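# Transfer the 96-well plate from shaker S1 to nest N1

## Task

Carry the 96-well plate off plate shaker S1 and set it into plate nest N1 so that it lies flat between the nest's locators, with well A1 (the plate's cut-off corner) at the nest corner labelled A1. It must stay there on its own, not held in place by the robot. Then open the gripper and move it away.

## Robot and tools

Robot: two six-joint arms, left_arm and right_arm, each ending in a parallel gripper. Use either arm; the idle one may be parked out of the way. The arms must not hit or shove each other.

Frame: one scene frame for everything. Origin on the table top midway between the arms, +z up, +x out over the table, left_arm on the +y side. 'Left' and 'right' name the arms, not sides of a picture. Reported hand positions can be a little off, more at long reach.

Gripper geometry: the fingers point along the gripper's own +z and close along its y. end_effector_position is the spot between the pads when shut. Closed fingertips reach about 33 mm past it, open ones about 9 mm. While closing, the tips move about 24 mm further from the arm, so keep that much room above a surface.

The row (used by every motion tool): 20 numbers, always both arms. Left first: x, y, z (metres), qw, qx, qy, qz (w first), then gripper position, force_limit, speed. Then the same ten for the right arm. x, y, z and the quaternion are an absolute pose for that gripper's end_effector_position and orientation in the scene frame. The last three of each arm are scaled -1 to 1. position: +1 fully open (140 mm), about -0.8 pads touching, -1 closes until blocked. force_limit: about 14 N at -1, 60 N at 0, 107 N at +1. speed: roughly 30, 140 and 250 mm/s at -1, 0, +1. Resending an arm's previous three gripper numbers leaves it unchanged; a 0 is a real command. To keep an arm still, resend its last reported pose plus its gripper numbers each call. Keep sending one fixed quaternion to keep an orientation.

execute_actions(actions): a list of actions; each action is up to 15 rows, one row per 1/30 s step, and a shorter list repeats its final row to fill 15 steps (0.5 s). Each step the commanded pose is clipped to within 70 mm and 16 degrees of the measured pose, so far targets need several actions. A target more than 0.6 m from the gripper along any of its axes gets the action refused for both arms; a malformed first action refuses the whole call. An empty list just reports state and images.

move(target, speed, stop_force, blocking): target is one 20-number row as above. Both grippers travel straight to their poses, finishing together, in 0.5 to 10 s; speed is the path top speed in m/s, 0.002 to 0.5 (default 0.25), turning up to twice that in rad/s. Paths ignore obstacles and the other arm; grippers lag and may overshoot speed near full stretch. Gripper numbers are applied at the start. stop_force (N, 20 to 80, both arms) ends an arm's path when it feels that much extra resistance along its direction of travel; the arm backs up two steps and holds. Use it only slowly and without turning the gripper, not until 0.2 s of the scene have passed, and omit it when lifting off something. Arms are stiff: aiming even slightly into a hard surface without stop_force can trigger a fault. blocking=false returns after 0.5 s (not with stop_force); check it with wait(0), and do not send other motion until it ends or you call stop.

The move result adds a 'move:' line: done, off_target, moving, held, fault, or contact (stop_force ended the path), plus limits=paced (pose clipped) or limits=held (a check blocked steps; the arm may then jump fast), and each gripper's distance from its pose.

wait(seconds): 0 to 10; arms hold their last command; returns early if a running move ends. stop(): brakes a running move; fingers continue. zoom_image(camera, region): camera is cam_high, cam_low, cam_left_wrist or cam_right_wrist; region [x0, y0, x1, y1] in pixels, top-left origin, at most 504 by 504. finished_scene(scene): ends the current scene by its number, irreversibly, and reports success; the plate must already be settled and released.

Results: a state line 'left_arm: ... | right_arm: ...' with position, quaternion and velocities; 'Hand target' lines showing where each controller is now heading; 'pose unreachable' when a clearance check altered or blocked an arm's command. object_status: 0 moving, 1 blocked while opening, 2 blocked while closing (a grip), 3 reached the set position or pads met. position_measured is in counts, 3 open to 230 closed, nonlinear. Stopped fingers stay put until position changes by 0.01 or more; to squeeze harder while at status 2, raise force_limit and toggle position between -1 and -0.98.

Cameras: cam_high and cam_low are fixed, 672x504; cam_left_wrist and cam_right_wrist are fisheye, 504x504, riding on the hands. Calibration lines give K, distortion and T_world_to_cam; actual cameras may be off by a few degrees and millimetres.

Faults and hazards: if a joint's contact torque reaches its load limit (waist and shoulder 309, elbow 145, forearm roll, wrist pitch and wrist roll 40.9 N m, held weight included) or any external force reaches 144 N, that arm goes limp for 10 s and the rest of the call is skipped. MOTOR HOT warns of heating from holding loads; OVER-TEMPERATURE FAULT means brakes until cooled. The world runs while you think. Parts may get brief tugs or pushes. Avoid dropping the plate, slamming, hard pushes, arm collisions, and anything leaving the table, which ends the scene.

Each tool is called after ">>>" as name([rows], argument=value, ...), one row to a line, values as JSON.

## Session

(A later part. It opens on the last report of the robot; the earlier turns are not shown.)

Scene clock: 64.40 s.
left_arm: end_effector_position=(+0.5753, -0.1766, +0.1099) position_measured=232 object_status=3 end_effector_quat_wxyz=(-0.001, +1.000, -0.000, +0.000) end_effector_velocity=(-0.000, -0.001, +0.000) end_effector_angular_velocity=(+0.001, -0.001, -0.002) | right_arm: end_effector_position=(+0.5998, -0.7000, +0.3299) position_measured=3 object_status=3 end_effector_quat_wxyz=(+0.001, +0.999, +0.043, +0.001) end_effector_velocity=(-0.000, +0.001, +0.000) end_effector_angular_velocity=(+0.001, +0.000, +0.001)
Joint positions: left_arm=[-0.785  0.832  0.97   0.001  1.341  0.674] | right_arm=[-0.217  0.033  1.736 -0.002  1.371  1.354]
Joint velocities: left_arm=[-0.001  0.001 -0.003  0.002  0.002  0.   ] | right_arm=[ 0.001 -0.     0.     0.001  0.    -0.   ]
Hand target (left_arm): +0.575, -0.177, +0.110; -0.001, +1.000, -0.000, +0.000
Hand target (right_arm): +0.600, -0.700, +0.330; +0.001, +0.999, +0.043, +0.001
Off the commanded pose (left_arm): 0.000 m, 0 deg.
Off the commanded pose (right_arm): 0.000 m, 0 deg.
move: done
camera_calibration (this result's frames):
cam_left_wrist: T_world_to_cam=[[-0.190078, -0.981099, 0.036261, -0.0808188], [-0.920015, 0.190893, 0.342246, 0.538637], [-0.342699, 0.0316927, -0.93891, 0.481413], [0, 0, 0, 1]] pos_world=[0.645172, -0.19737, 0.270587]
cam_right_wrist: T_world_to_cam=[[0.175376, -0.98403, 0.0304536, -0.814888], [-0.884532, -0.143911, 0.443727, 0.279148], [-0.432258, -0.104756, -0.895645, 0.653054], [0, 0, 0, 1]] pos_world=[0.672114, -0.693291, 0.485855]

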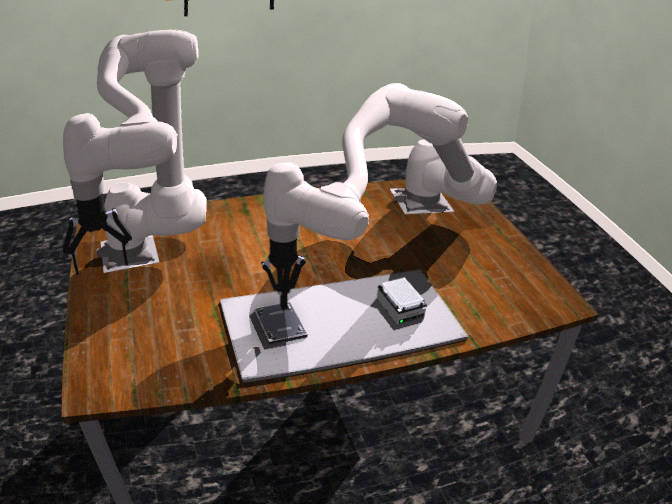

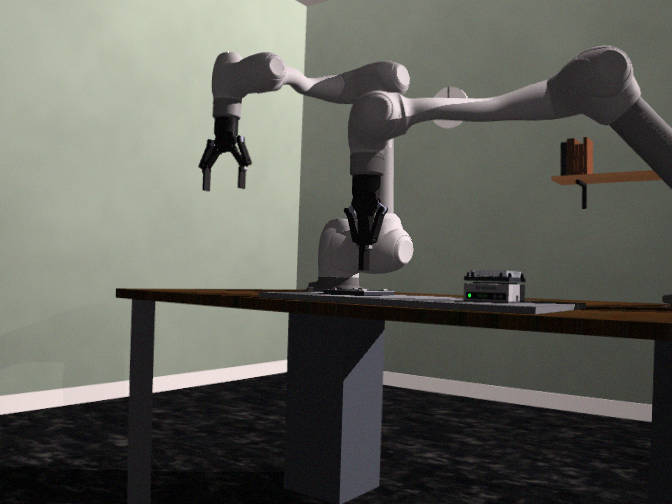

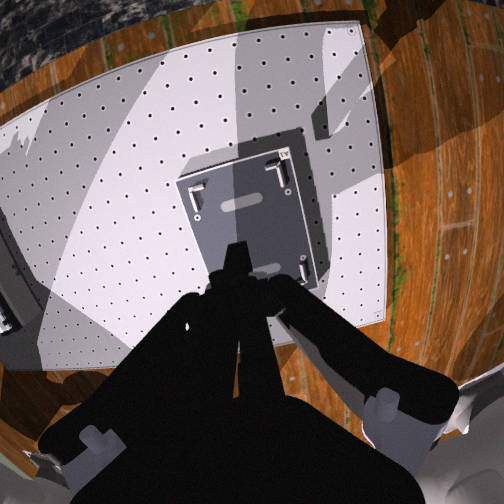

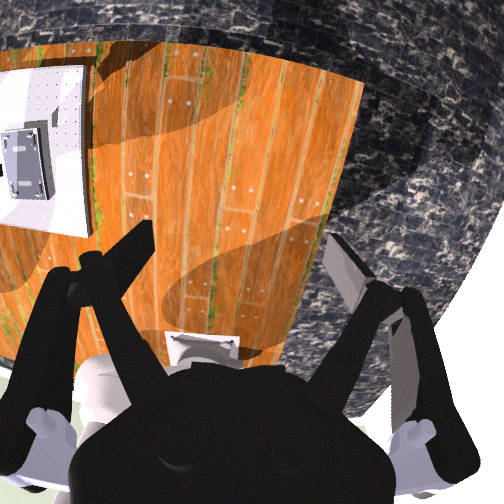

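>>> move(target=[0.591,0.2,0.16,0,0.999,0.044,0,0.6,0.6,0,0.6,-0.7,0.33,0.001,0.999,0.043,0.001,1,0,0])

>>> zoom_image(camera="cam_left_wrist", region=[150, 130, 330, 320])

>>> zoom_image(camera="cam_high", region=[365, 270, 445, 335])

Scene clock: 70.63 s.
left_arm: end_effector_position=(+0.5907, +0.1996, +0.1601) position_measured=53 object_status=3 end_effector_quat_wxyz=(+0.001, +0.999, +0.044, -0.000) end_effector_velocity=(+0.000, +0.001, -0.000) end_effector_angular_velocity=(+0.001, +0.000, +0.003) | right_arm: end_effector_position=(+0.6000, -0.7000, +0.3300) position_measured=3 object_status=3 end_effector_quat_wxyz=(+0.001, +0.999, +0.043, +0.001) end_effector_velocity=(-0.000, +0.001, +0.000) end_effector_angular_velocity=(+0.001, +0.001, +0.001)
Joint positions: left_arm=[-0.455  0.429  1.553 -0.001  1.159  0.917] | right_arm=[-0.217  0.033  1.735 -0.002  1.371  1.353]
Joint velocities: left_arm=[ 0.001 -0.     0.001  0.001  0.    -0.002] | right_arm=[ 0.001 -0.    -0.     0.001  0.002 -0.   ]
Hand target (left_arm): +0.591, +0.200, +0.160; +0.001, +0.999, +0.044, -0.000
Hand target (right_arm): +0.600, -0.700, +0.330; +0.001, +0.999, +0.043, +0.001
Off the commanded pose (left_arm): 0.000 m, 0 deg.
Off the commanded pose (right_arm): 0.000 m, 0 deg.
move: done
camera_calibration (this result's frames):
cam_left_wrist: T_world_to_cam=[[-0.102704, -0.993971, 0.038394, 0.240052], [-0.933009, 0.109645, 0.342743, 0.487632], [-0.344886, -0.000620639, -0.938644, 0.529566], [0, 0, 0, 1]] pos_world=[0.662259, 0.185467, 0.320725]
cam_right_wrist: T_world_to_cam=[[0.175336, -0.984057, 0.0298336, -0.814661], [-0.884659, -0.144184, 0.443384, 0.27923], [-0.432014, -0.104134, -0.895835, 0.653588], [0, 0, 0, 1]] pos_world=[0.672222, -0.693351, 0.486005]

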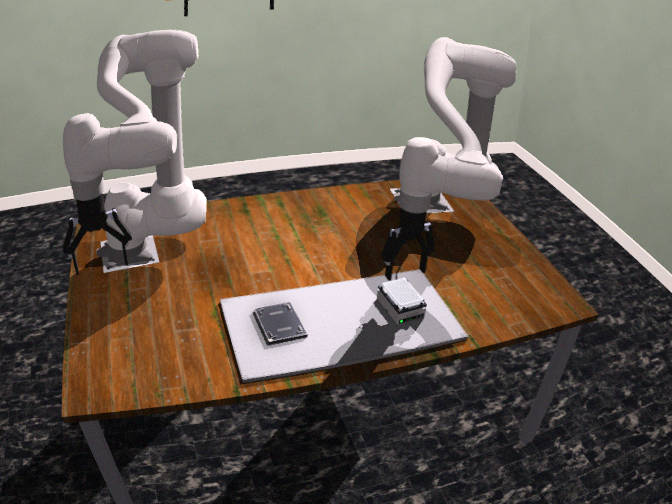

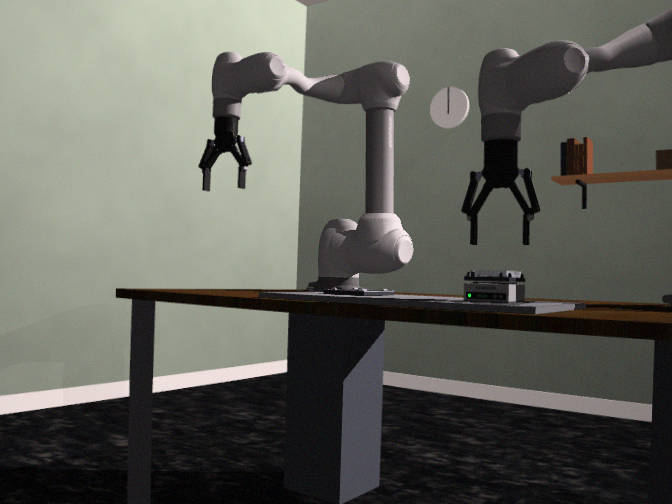

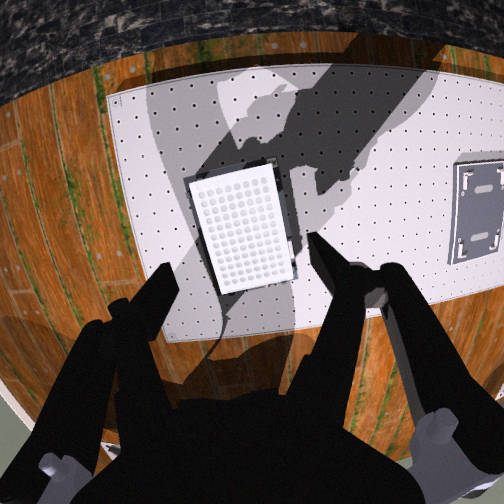

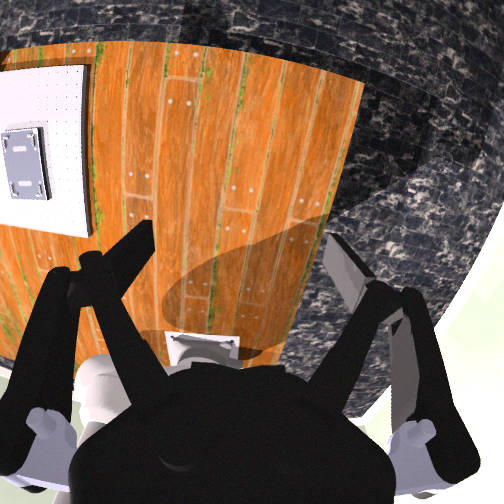

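Region (150, 130, 330, 320) of cam_left_wrist's 504x504 image, scaled by 2.653, with more detail than that image has; it fills the left 477 columns of this view, and the rest is white.

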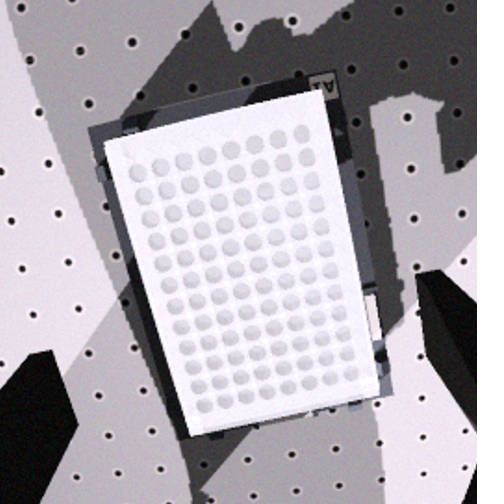

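Region (365, 270, 445, 335) of cam_high's 672x504 image, scaled by 6.300, with more detail than that image has; it fills the top 410 rows of this view, and the rest is white.

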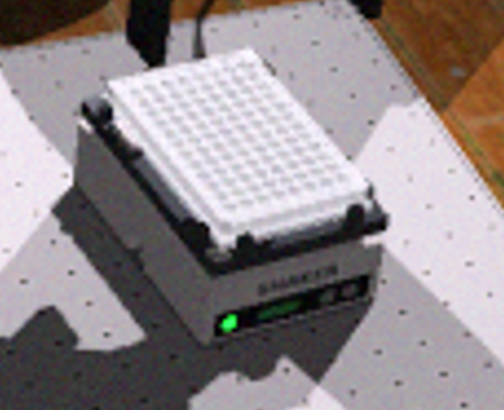

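>>> move(target=[0.606,0.201,0.091,0,0.999,0.044,0,0.6,0.6,0,0.6,-0.7,0.33,0.001,0.999,0.043,0.001,1,0,0], speed=0.04, stop_force=25)

>>> move(target=[0.606,0.201,0.091,0,0.999,0.044,0,-1,0.6,-0.6,0.6,-0.7,0.33,0.001,0.999,0.043,0.001,1,0,0])

>>> move(target=[0.606,0.201,0.14,0,0.999,0.044,0,-1,0.6,-0.6,0.6,-0.7,0.33,0.001,0.999,0.043,0.001,1,0,0], speed=0.03)

Scene clock: 78.60 s.
left_arm: end_effector_position=(+0.6059, +0.2010, +0.0911) position_measured=53 object_status=3 end_effector_quat_wxyz=(+0.000, +0.999, +0.044, +0.000) end_effector_velocity=(+0.000, +0.001, -0.001) end_effector_angular_velocity=(+0.001, +0.001, +0.001) | right_arm: end_effector_position=(+0.6000, -0.7000, +0.3300) position_measured=3 object_status=3 end_effector_quat_wxyz=(+0.001, +0.999, +0.043, +0.001) end_effector_velocity=(+0.000, +0.001, +0.000) end_effector_angular_velocity=(+0.000, -0.000, +0.001)
Joint positions: left_arm=[-0.443  0.497  1.586  0.     1.059  0.928] | right_arm=[-0.217  0.033  1.735 -0.002  1.371  1.353]
Joint velocities: left_arm=[ 0.001  0.     0.001  0.    -0.    -0.   ] | right_arm=[ 0.001 -0.     0.     0.    -0.    -0.   ]
Hand target (left_arm): +0.606, +0.201, +0.091; -0.000, +0.999, +0.044, +0.000
Hand target (right_arm): +0.600, -0.700, +0.330; +0.001, +0.999, +0.043, +0.001
Off the commanded pose (left_arm): 0.000 m, 0 deg.
Off the commanded pose (right_arm): 0.000 m, 0 deg.
move: done
camera_calibration (this result's frames):
cam_left_wrist: T_world_to_cam=[[-0.102755, -0.994006, 0.0373229, 0.245821], [-0.933169, 0.109323, 0.342409, 0.525506], [-0.344437, 0.000355665, -0.938809, 0.469587], [0, 0, 0, 1]] pos_world=[0.677388, 0.186731, 0.25174]
cam_right_wrist: T_world_to_cam=[[0.175337, -0.984056, 0.029832, -0.814661], [-0.884659, -0.144185, 0.443384, 0.279229], [-0.432014, -0.104133, -0.895835, 0.653589], [0, 0, 0, 1]] pos_world=[0.672222, -0.693351, 0.486005]

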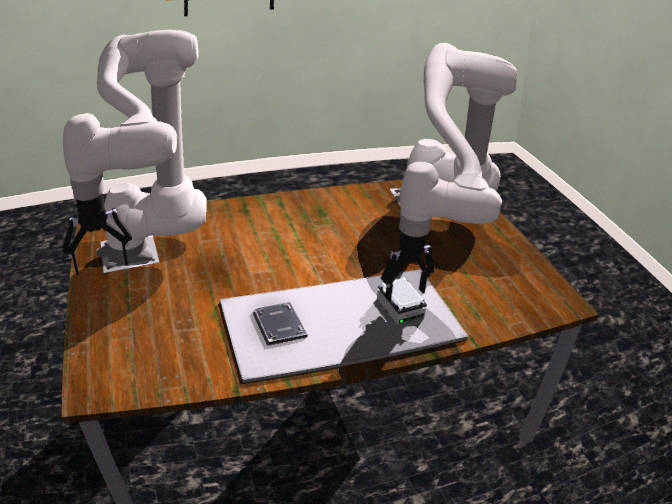

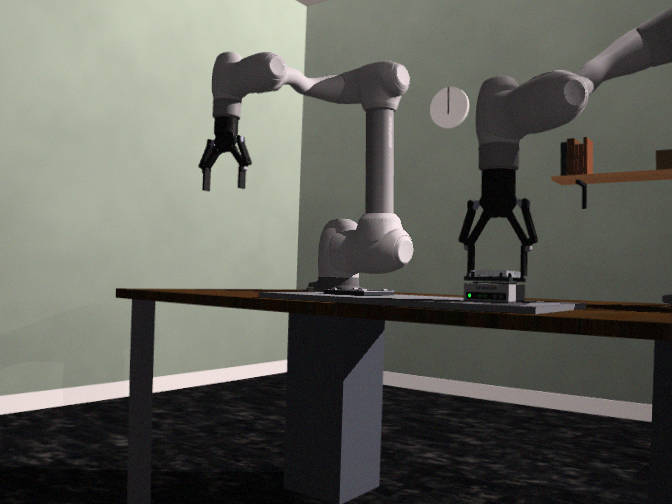

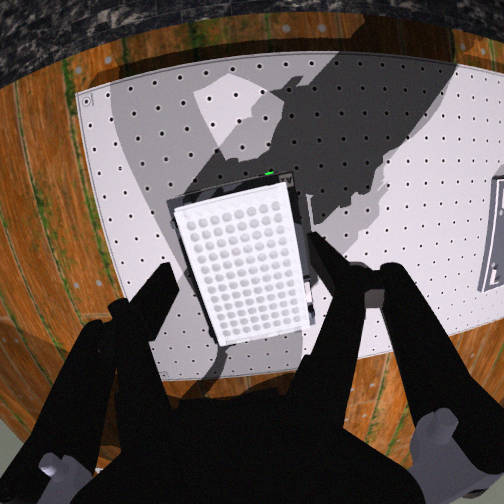

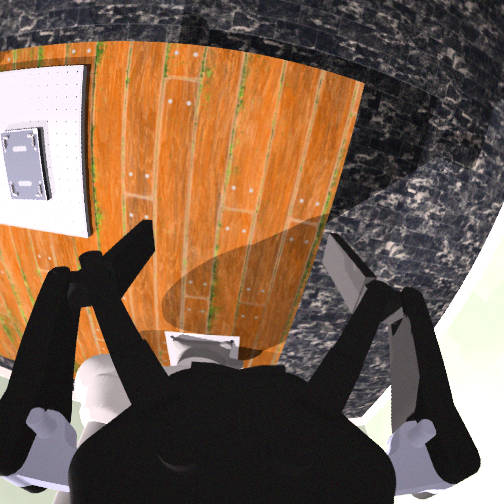

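Scene clock: 79.30 s.
left_arm: end_effector_position=(+0.6061, +0.2009, +0.0912) position_measured=98 object_status=2 end_effector_quat_wxyz=(+0.000, +0.999, +0.044, +0.000) end_effector_velocity=(-0.001, -0.000, -0.000) end_effector_angular_velocity=(+0.001, +0.001, -0.001) | right_arm: end_effector_position=(+0.6000, -0.7000, +0.3300) position_measured=3 object_status=3 end_effector_quat_wxyz=(+0.001, +0.999, +0.043, +0.001) end_effector_velocity=(+0.000, +0.001, -0.000) end_effector_angular_velocity=(+0.001, -0.001, +0.002)
Joint positions: left_arm=[-0.443  0.497  1.585  0.     1.059  0.928] | right_arm=[-0.217  0.033  1.735 -0.002  1.371  1.353]
Joint velocities: left_arm=[-0.001 -0.     0.     0.     0.001  0.   ] | right_arm=[ 0.002  0.    -0.     0.001 -0.001 -0.   ]
Hand target (left_arm): +0.606, +0.201, +0.091; +0.000, +0.999, +0.044, +0.000
Hand target (right_arm): +0.600, -0.700, +0.330; +0.001, +0.999, +0.043, +0.001
Off the commanded pose (left_arm): 0.000 m, 0 deg.
Off the commanded pose (right_arm): 0.000 m, 0 deg.
move: done
camera_calibration (this result's frames):
cam_left_wrist: T_world_to_cam=[[-0.102903, -0.993985, 0.037486, 0.245787], [-0.933264, 0.109518, 0.342087, 0.525706], [-0.344135, 0.000217572, -0.93892, 0.46964], [0, 0, 0, 1]] pos_world=[0.677534, 0.186632, 0.251903]
cam_right_wrist: T_world_to_cam=[[0.175337, -0.984056, 0.029832, -0.814661], [-0.884659, -0.144186, 0.443384, 0.279229], [-0.432014, -0.104133, -0.895835, 0.653589], [0, 0, 0, 1]] pos_world=[0.672222, -0.693351, 0.486005]

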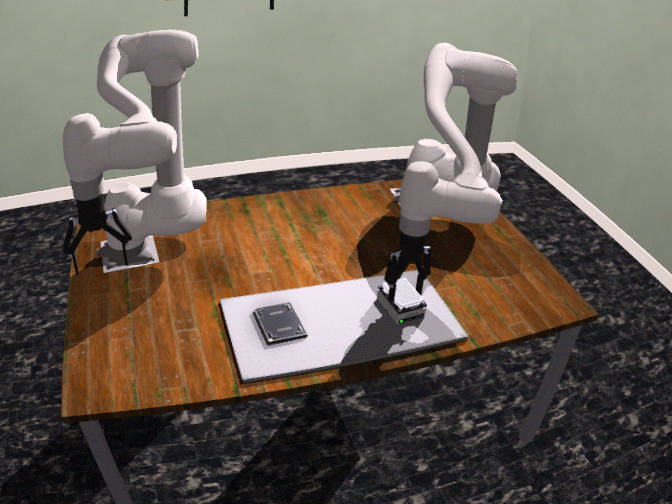

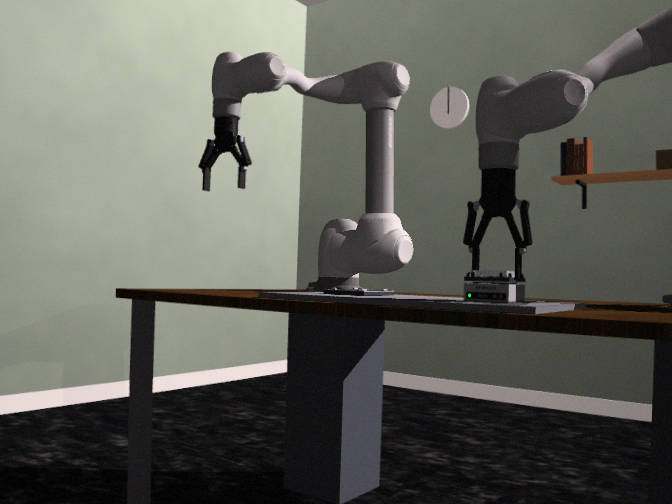

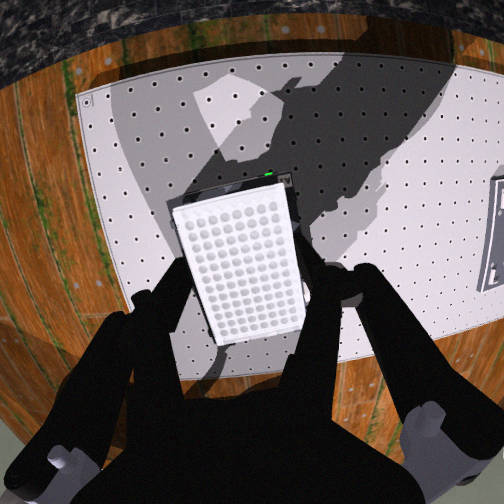

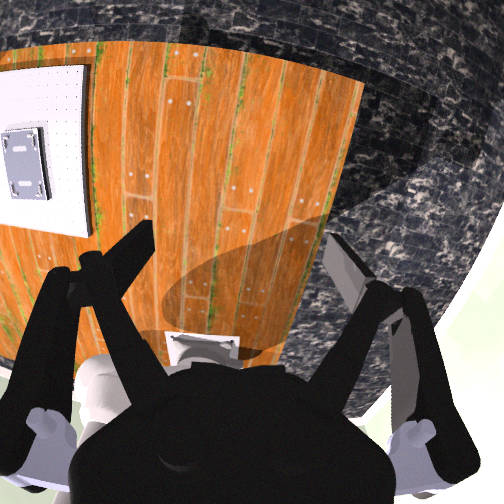

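Scene clock: 81.20 s.
left_arm: end_effector_position=(+0.6060, +0.2010, +0.1399) position_measured=109 object_status=2 end_effector_quat_wxyz=(+0.000, +0.999, +0.044, -0.000) end_effector_velocity=(+0.000, +0.001, +0.001) end_effector_angular_velocity=(+0.000, -0.000, +0.001) | right_arm: end_effector_position=(+0.6000, -0.7000, +0.3300) position_measured=3 object_status=3 end_effector_quat_wxyz=(+0.001, +0.999, +0.043, +0.001) end_effector_velocity=(+0.000, +0.000, -0.000) end_effector_angular_velocity=(-0.001, -0.001, +0.001)
Joint positions: left_arm=[-0.443  0.461  1.544 -0.     1.137  0.928] | right_arm=[-0.217  0.033  1.735 -0.002  1.371  1.353]
Joint velocities: left_arm=[ 0.    -0.001 -0.     0.     0.001 -0.001] | right_arm=[ 0.001  0.     0.    -0.001 -0.001  0.   ]
Hand target (left_arm): +0.606, +0.201, +0.140; +0.000, +0.999, +0.044, -0.000
Hand target (right_arm): +0.600, -0.700, +0.330; +0.001, +0.999, +0.043, +0.001
Off the commanded pose (left_arm): 0.000 m, 0 deg.
Off the commanded pose (right_arm): 0.000 m, 0 deg.
move: done
camera_calibration (this result's frames):
cam_left_wrist: T_world_to_cam=[[-0.102958, -0.993984, 0.0373619, 0.244027], [-0.933118, 0.109527, 0.342484, 0.508815], [-0.344516, 0.000398348, -0.93878, 0.51554], [0, 0, 0, 1]] pos_world=[0.677521, 0.186625, 0.3006]
cam_right_wrist: T_world_to_cam=[[0.175337, -0.984056, 0.0298319, -0.814661], [-0.884659, -0.144185, 0.443384, 0.279229], [-0.432014, -0.104133, -0.895835, 0.653589], [0, 0, 0, 1]] pos_world=[0.672222, -0.693351, 0.486005]

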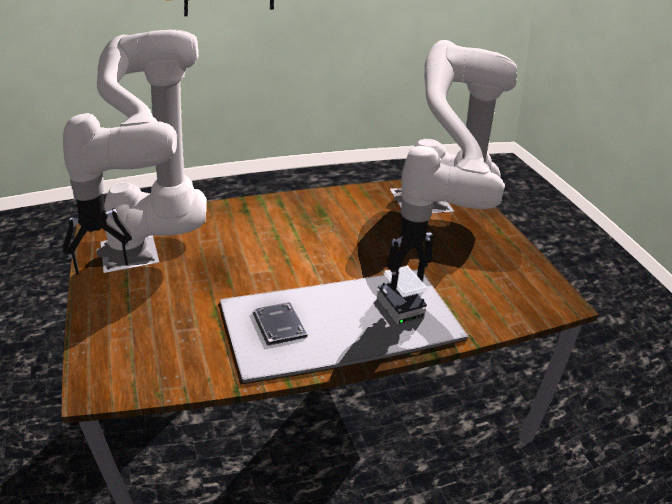

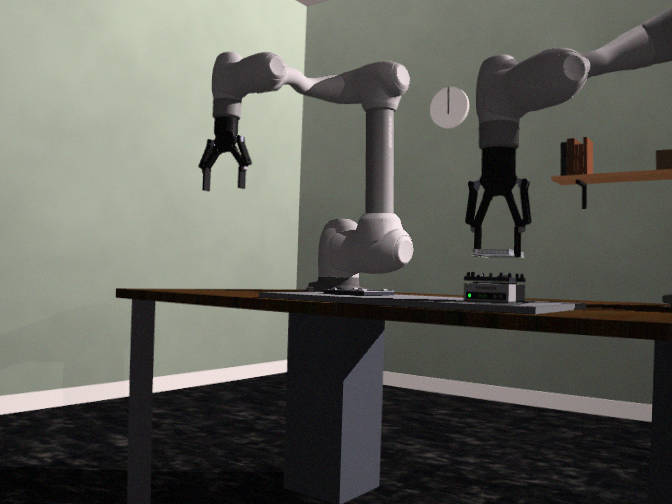

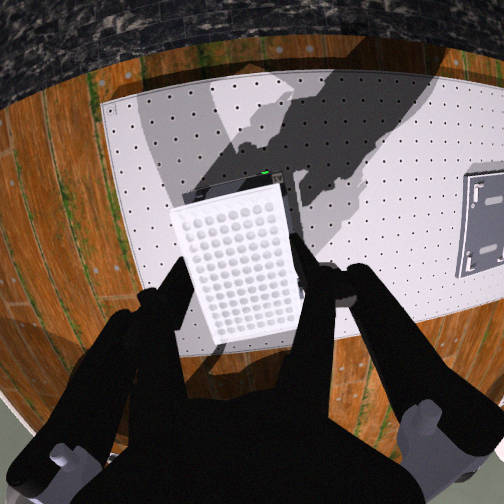

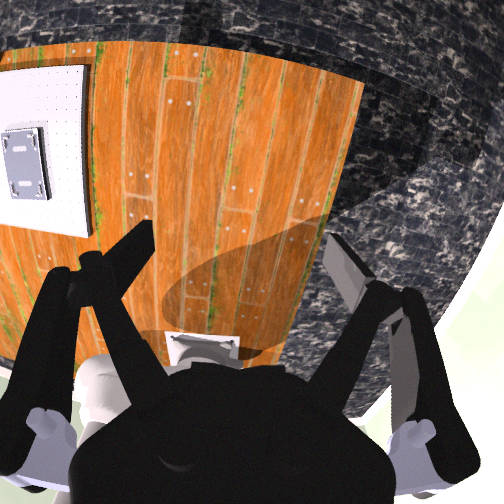

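>>> move(target=[0.5835,-0.185,0.085,0,0.999,0.044,0,-1,0.6,-0.6,0.6,-0.7,0.33,0.001,0.999,0.043,0.001,1,0,0], speed=0.15)

>>> zoom_image(camera="cam_left_wrist", region=[130, 130, 370, 370])

>>> zoom_image(camera="cam_high", region=[230, 270, 330, 350])

Scene clock: 87.17 s.
left_arm: end_effector_position=(+0.5838, -0.1846, +0.0849) position_measured=109 object_status=2 end_effector_quat_wxyz=(-0.001, +0.999, +0.044, +0.000) end_effector_velocity=(-0.001, -0.001, -0.000) end_effector_angular_velocity=(-0.000, -0.000, -0.001) | right_arm: end_effector_position=(+0.6000, -0.7000, +0.3300) position_measured=3 object_status=3 end_effector_quat_wxyz=(+0.001, +0.999, +0.043, +0.001) end_effector_velocity=(-0.000, -0.001, +0.000) end_effector_angular_velocity=(-0.000, -0.000, -0.001)
Joint positions: left_arm=[-0.783  0.865  0.953  0.001  1.324  0.588] | right_arm=[-0.217  0.033  1.735 -0.002  1.371  1.353]
Joint velocities: left_arm=[-0.001  0.001 -0.002 -0.     0.    -0.   ] | right_arm=[-0.001 -0.    -0.    -0.     0.     0.   ]
Hand target (left_arm): +0.584, -0.185, +0.085; -0.001, +0.999, +0.044, +0.000
Hand target (right_arm): +0.600, -0.700, +0.330; +0.001, +0.999, +0.043, +0.001
Off the commanded pose (left_arm): 0.000 m, 0 deg.
Off the commanded pose (right_arm): 0.000 m, 0 deg.
move: done
camera_calibration (this result's frames):
cam_left_wrist: T_world_to_cam=[[-0.103072, -0.994014, 0.0362362, -0.139304], [-0.933269, 0.109247, 0.342161, 0.54919], [-0.344071, 0.00144906, -0.938942, 0.456321], [0, 0, 0, 1]] pos_world=[0.655191, -0.199128, 0.245596]
cam_right_wrist: T_world_to_cam=[[0.175337, -0.984056, 0.0298323, -0.814661], [-0.884659, -0.144185, 0.443384, 0.279229], [-0.432014, -0.104133, -0.895835, 0.653589], [0, 0, 0, 1]] pos_world=[0.672222, -0.693351, 0.486005]

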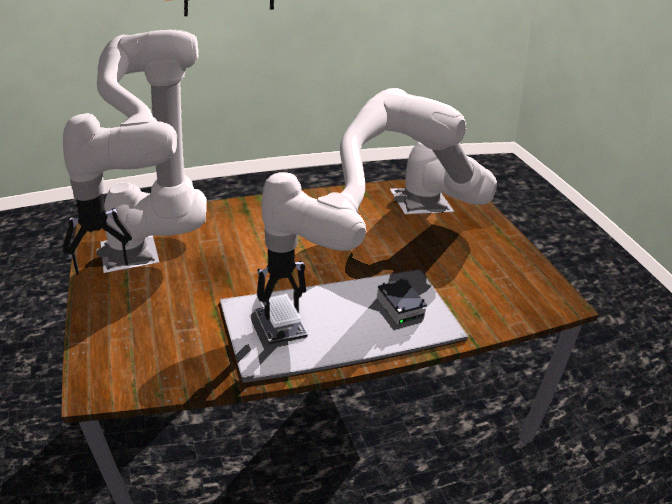

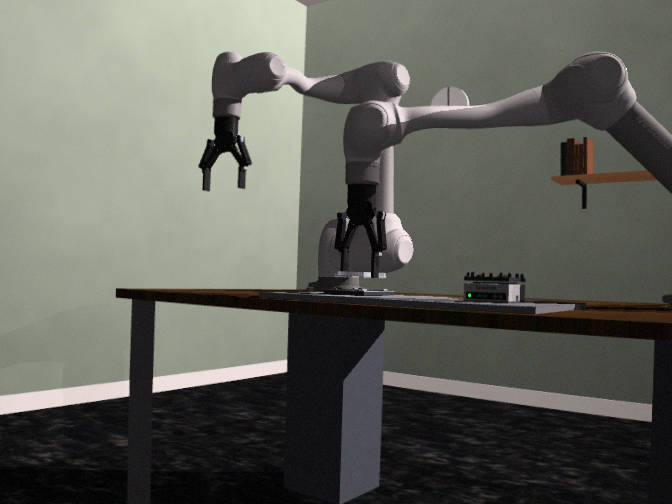

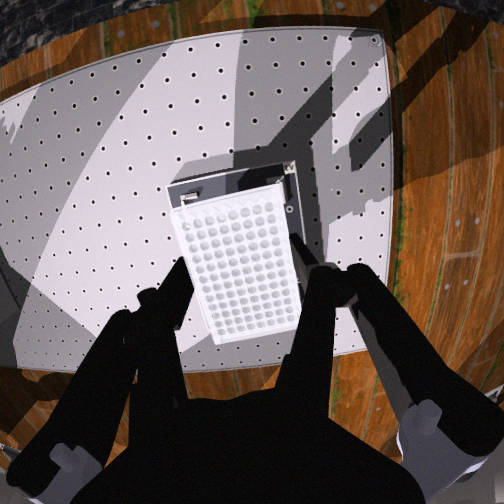

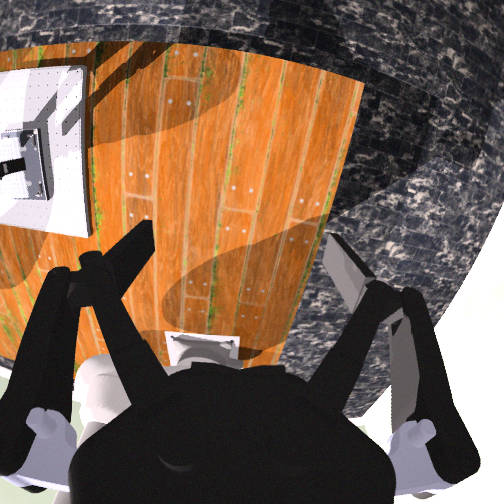

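Region (130, 130, 370, 370) of cam_left_wrist's 504x504 image, scaled by 2.100, with more detail than that image has.

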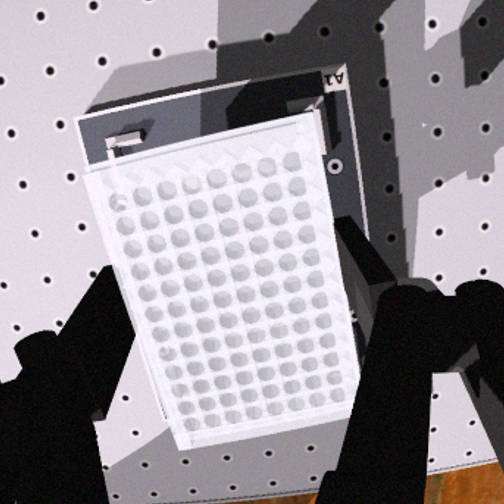

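Region (230, 270, 330, 350) of cam_high's 672x504 image, scaled by 5.040, with more detail than that image has; it fills the top 403 rows of this view, and the rest is white.

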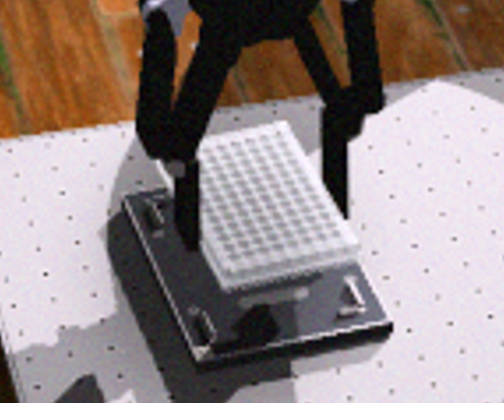

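>>> move(target=[0.5835,-0.185,0.070,0,0.999,0.044,0,-1,0.6,-0.6,0.6,-0.7,0.33,0.001,0.999,0.043,0.001,1,0,0], speed=0.02, stop_force=20)

>>> zoom_image(camera="cam_left_wrist", region=[150, 140, 330, 260])

>>> zoom_image(camera="cam_high", region=[230, 270, 330, 350])

>>> zoom_image(camera="cam_low", region=[310, 250, 410, 305])

Scene clock: 91.90 s.
left_arm: end_effector_position=(+0.5835, -0.1850, +0.0700) position_measured=109 object_status=2 end_effector_quat_wxyz=(+0.000, +0.999, +0.044, +0.000) end_effector_velocity=(+0.000, -0.001, -0.001) end_effector_angular_velocity=(-0.003, -0.001, +0.000) | right_arm: end_effector_position=(+0.6000, -0.7000, +0.3300) position_measured=3 object_status=3 end_effector_quat_wxyz=(+0.001, +0.999, +0.043, +0.001) end_effector_velocity=(-0.001, +0.000, -0.000) end_effector_angular_velocity=(-0.001, +0.002, +0.001)
Joint positions: left_arm=[-0.783  0.873  0.967  0.     1.302  0.588] | right_arm=[-0.217  0.033  1.735 -0.002  1.371  1.353]
Joint velocities: left_arm=[ 0.     0.     0.    -0.001 -0.004 -0.   ] | right_arm=[ 0.001 -0.     0.    -0.001  0.001  0.   ]
Hand target (left_arm): +0.583, -0.185, +0.070; -0.000, +0.999, +0.044, +0.000
Hand target (right_arm): +0.600, -0.700, +0.330; +0.001, +0.999, +0.043, +0.001
Off the commanded pose (left_arm): 0.000 m, 0 deg.
Off the commanded pose (right_arm): 0.000 m, 0 deg.
move: done
camera_calibration (this result's frames):
cam_left_wrist: T_world_to_cam=[[-0.102847, -0.993997, 0.0373265, -0.139362], [-0.93315, 0.109411, 0.342434, 0.553979], [-0.344463, 0.000387282, -0.9388, 0.442273], [0, 0, 0, 1]] pos_world=[0.654959, -0.199308, 0.230706]
cam_right_wrist: T_world_to_cam=[[0.175337, -0.984056, 0.0298321, -0.814661], [-0.884659, -0.144186, 0.443384, 0.279229], [-0.432013, -0.104133, -0.895835, 0.653589], [0, 0, 0, 1]] pos_world=[0.672222, -0.693351, 0.486005]

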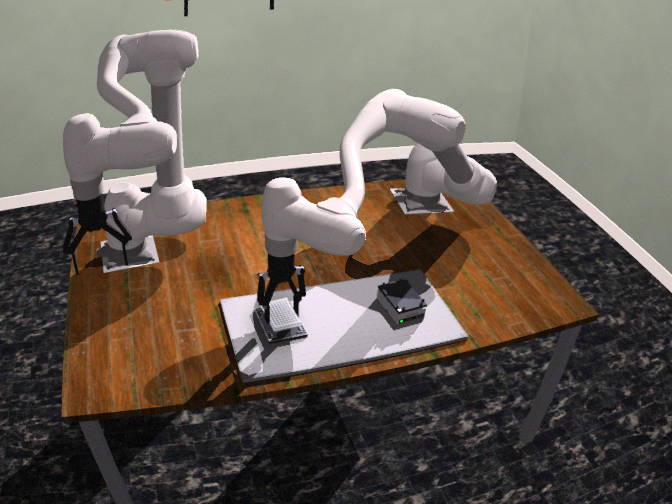

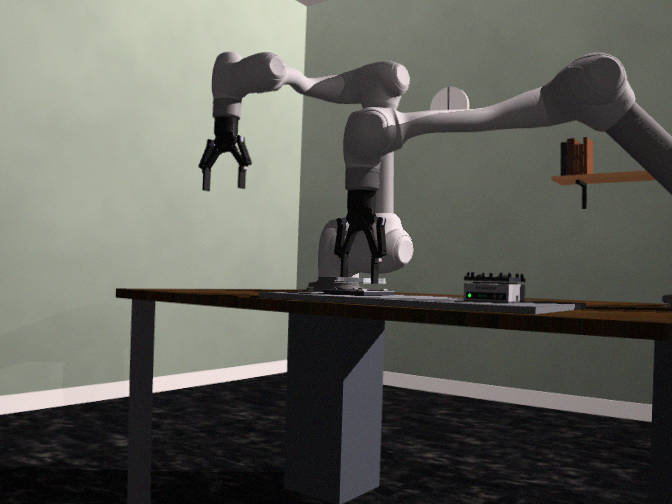

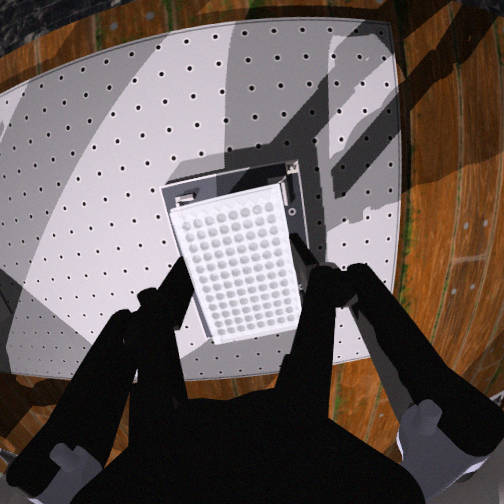

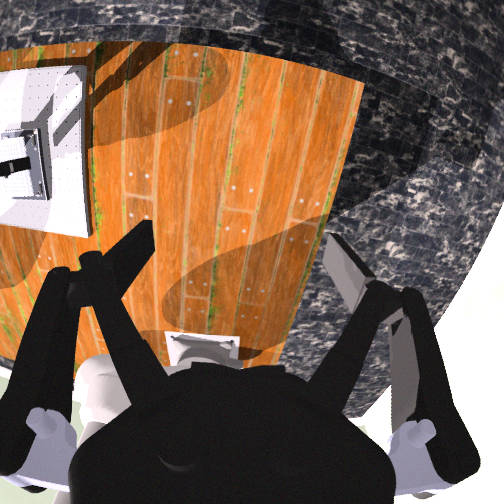

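Region (150, 140, 330, 260) of cam_left_wrist's 504x504 image, scaled by 2.800, with more detail than that image has.

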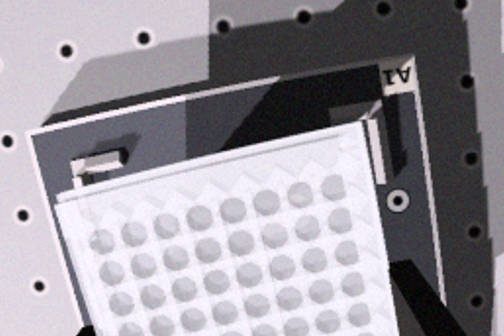

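Region (230, 270, 330, 350) of cam_high's 672x504 image, scaled by 5.040, with more detail than that image has; it fills the top 403 rows of this view, and the rest is white.

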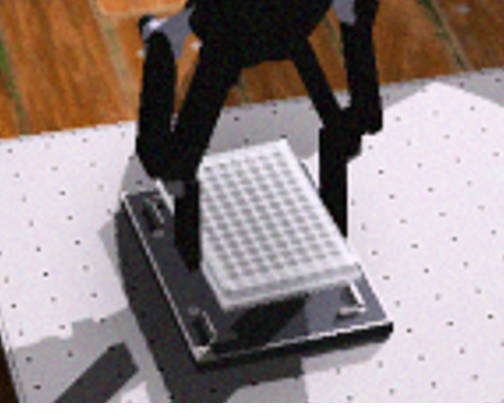

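Region (310, 250, 410, 305) of cam_low's 672x504 image, scaled by 5.040, with more detail than that image has; it fills the top 277 rows of this view, and the rest is white.

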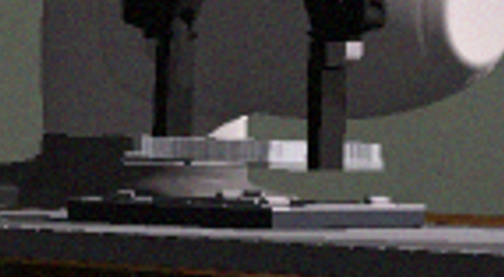

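>>> move(target=[0.5835,-0.186,0.061,0,0.999,0.044,0,-1,0.6,-0.6,0.6,-0.7,0.33,0.001,0.999,0.043,0.001,1,0,0], speed=0.01, stop_force=20)

>>> zoom_image(camera="cam_left_wrist", region=[150, 140, 330, 260])

>>> zoom_image(camera="cam_high", region=[240, 285, 320, 345])

Scene clock: 98.70 s.
left_arm: end_effector_position=(+0.5835, -0.1860, +0.0610) position_measured=109 object_status=2 end_effector_quat_wxyz=(+0.000, +0.999, +0.044, +0.000) end_effector_velocity=(-0.000, -0.000, -0.000) end_effector_angular_velocity=(+0.001, -0.000, -0.001) | right_arm: end_effector_position=(+0.6000, -0.7000, +0.3300) position_measured=3 object_status=3 end_effector_quat_wxyz=(+0.001, +0.999, +0.043, +0.001) end_effector_velocity=(-0.000, -0.001, -0.000) end_effector_angular_velocity=(-0.001, +0.000, -0.001)
Joint positions: left_arm=[-0.784  0.879  0.972 -0.     1.291  0.587] | right_arm=[-0.217  0.033  1.735 -0.002  1.371  1.353]
Joint velocities: left_arm=[-0.001  0.     0.     0.001  0.     0.   ] | right_arm=[-0.001 -0.     0.    -0.001 -0.     0.   ]
Hand target (left_arm): +0.583, -0.186, +0.061; -0.000, +0.999, +0.044, +0.000
Hand target (right_arm): +0.600, -0.700, +0.330; +0.001, +0.999, +0.043, +0.001
Off the commanded pose (left_arm): 0.000 m, 0 deg.
Off the commanded pose (right_arm): 0.000 m, 0 deg.
move: done
camera_calibration (this result's frames):
cam_left_wrist: T_world_to_cam=[[-0.102854, -0.993996, 0.037332, -0.140022], [-0.933144, 0.109418, 0.342446, 0.557177], [-0.344475, 0.000385722, -0.938795, 0.433812], [0, 0, 0, 1]] pos_world=[0.654962, -0.200314, 0.221685]
cam_right_wrist: T_world_to_cam=[[0.175337, -0.984056, 0.0298321, -0.814661], [-0.884659, -0.144185, 0.443384, 0.279229], [-0.432014, -0.104133, -0.895835, 0.653589], [0, 0, 0, 1]] pos_world=[0.672222, -0.693351, 0.486005]

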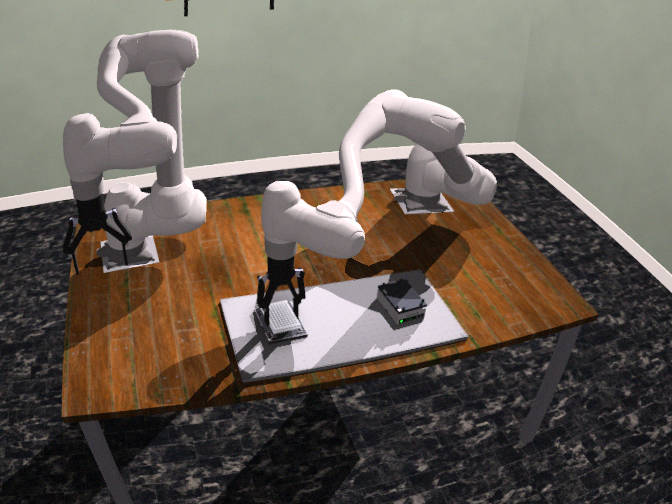

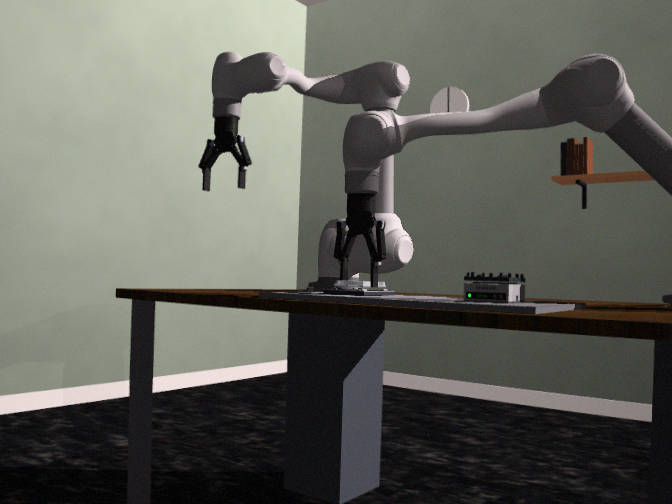

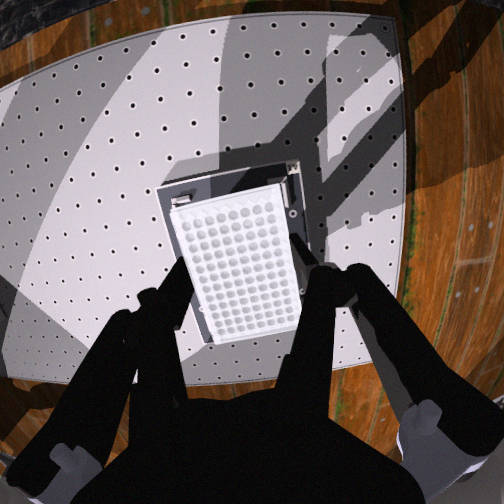

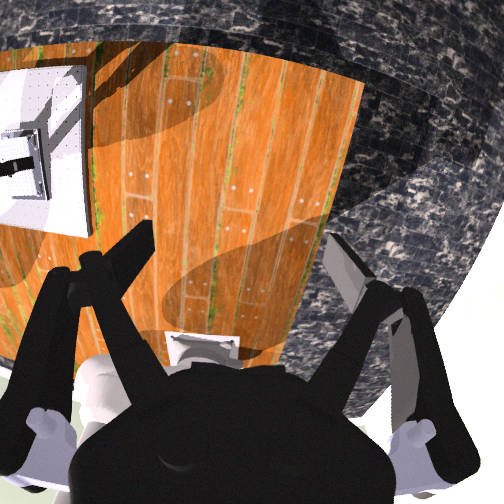

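Region (150, 140, 330, 260) of cam_left_wrist's 504x504 image, scaled by 2.800, with more detail than that image has.

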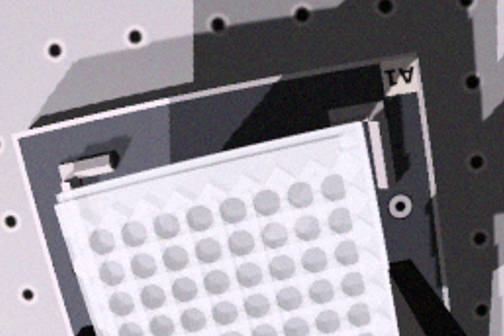

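Region (240, 285, 320, 345) of cam_high's 672x504 image, scaled by 6.300, with more detail than that image has; it fills the top 378 rows of this view, and the rest is white.

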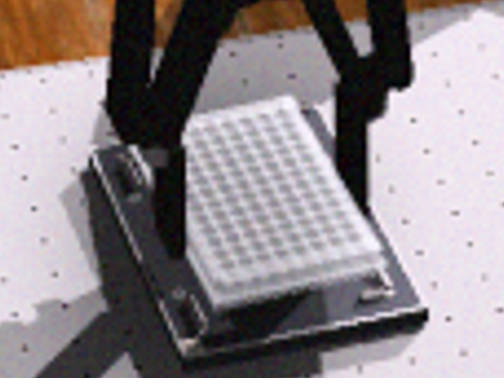

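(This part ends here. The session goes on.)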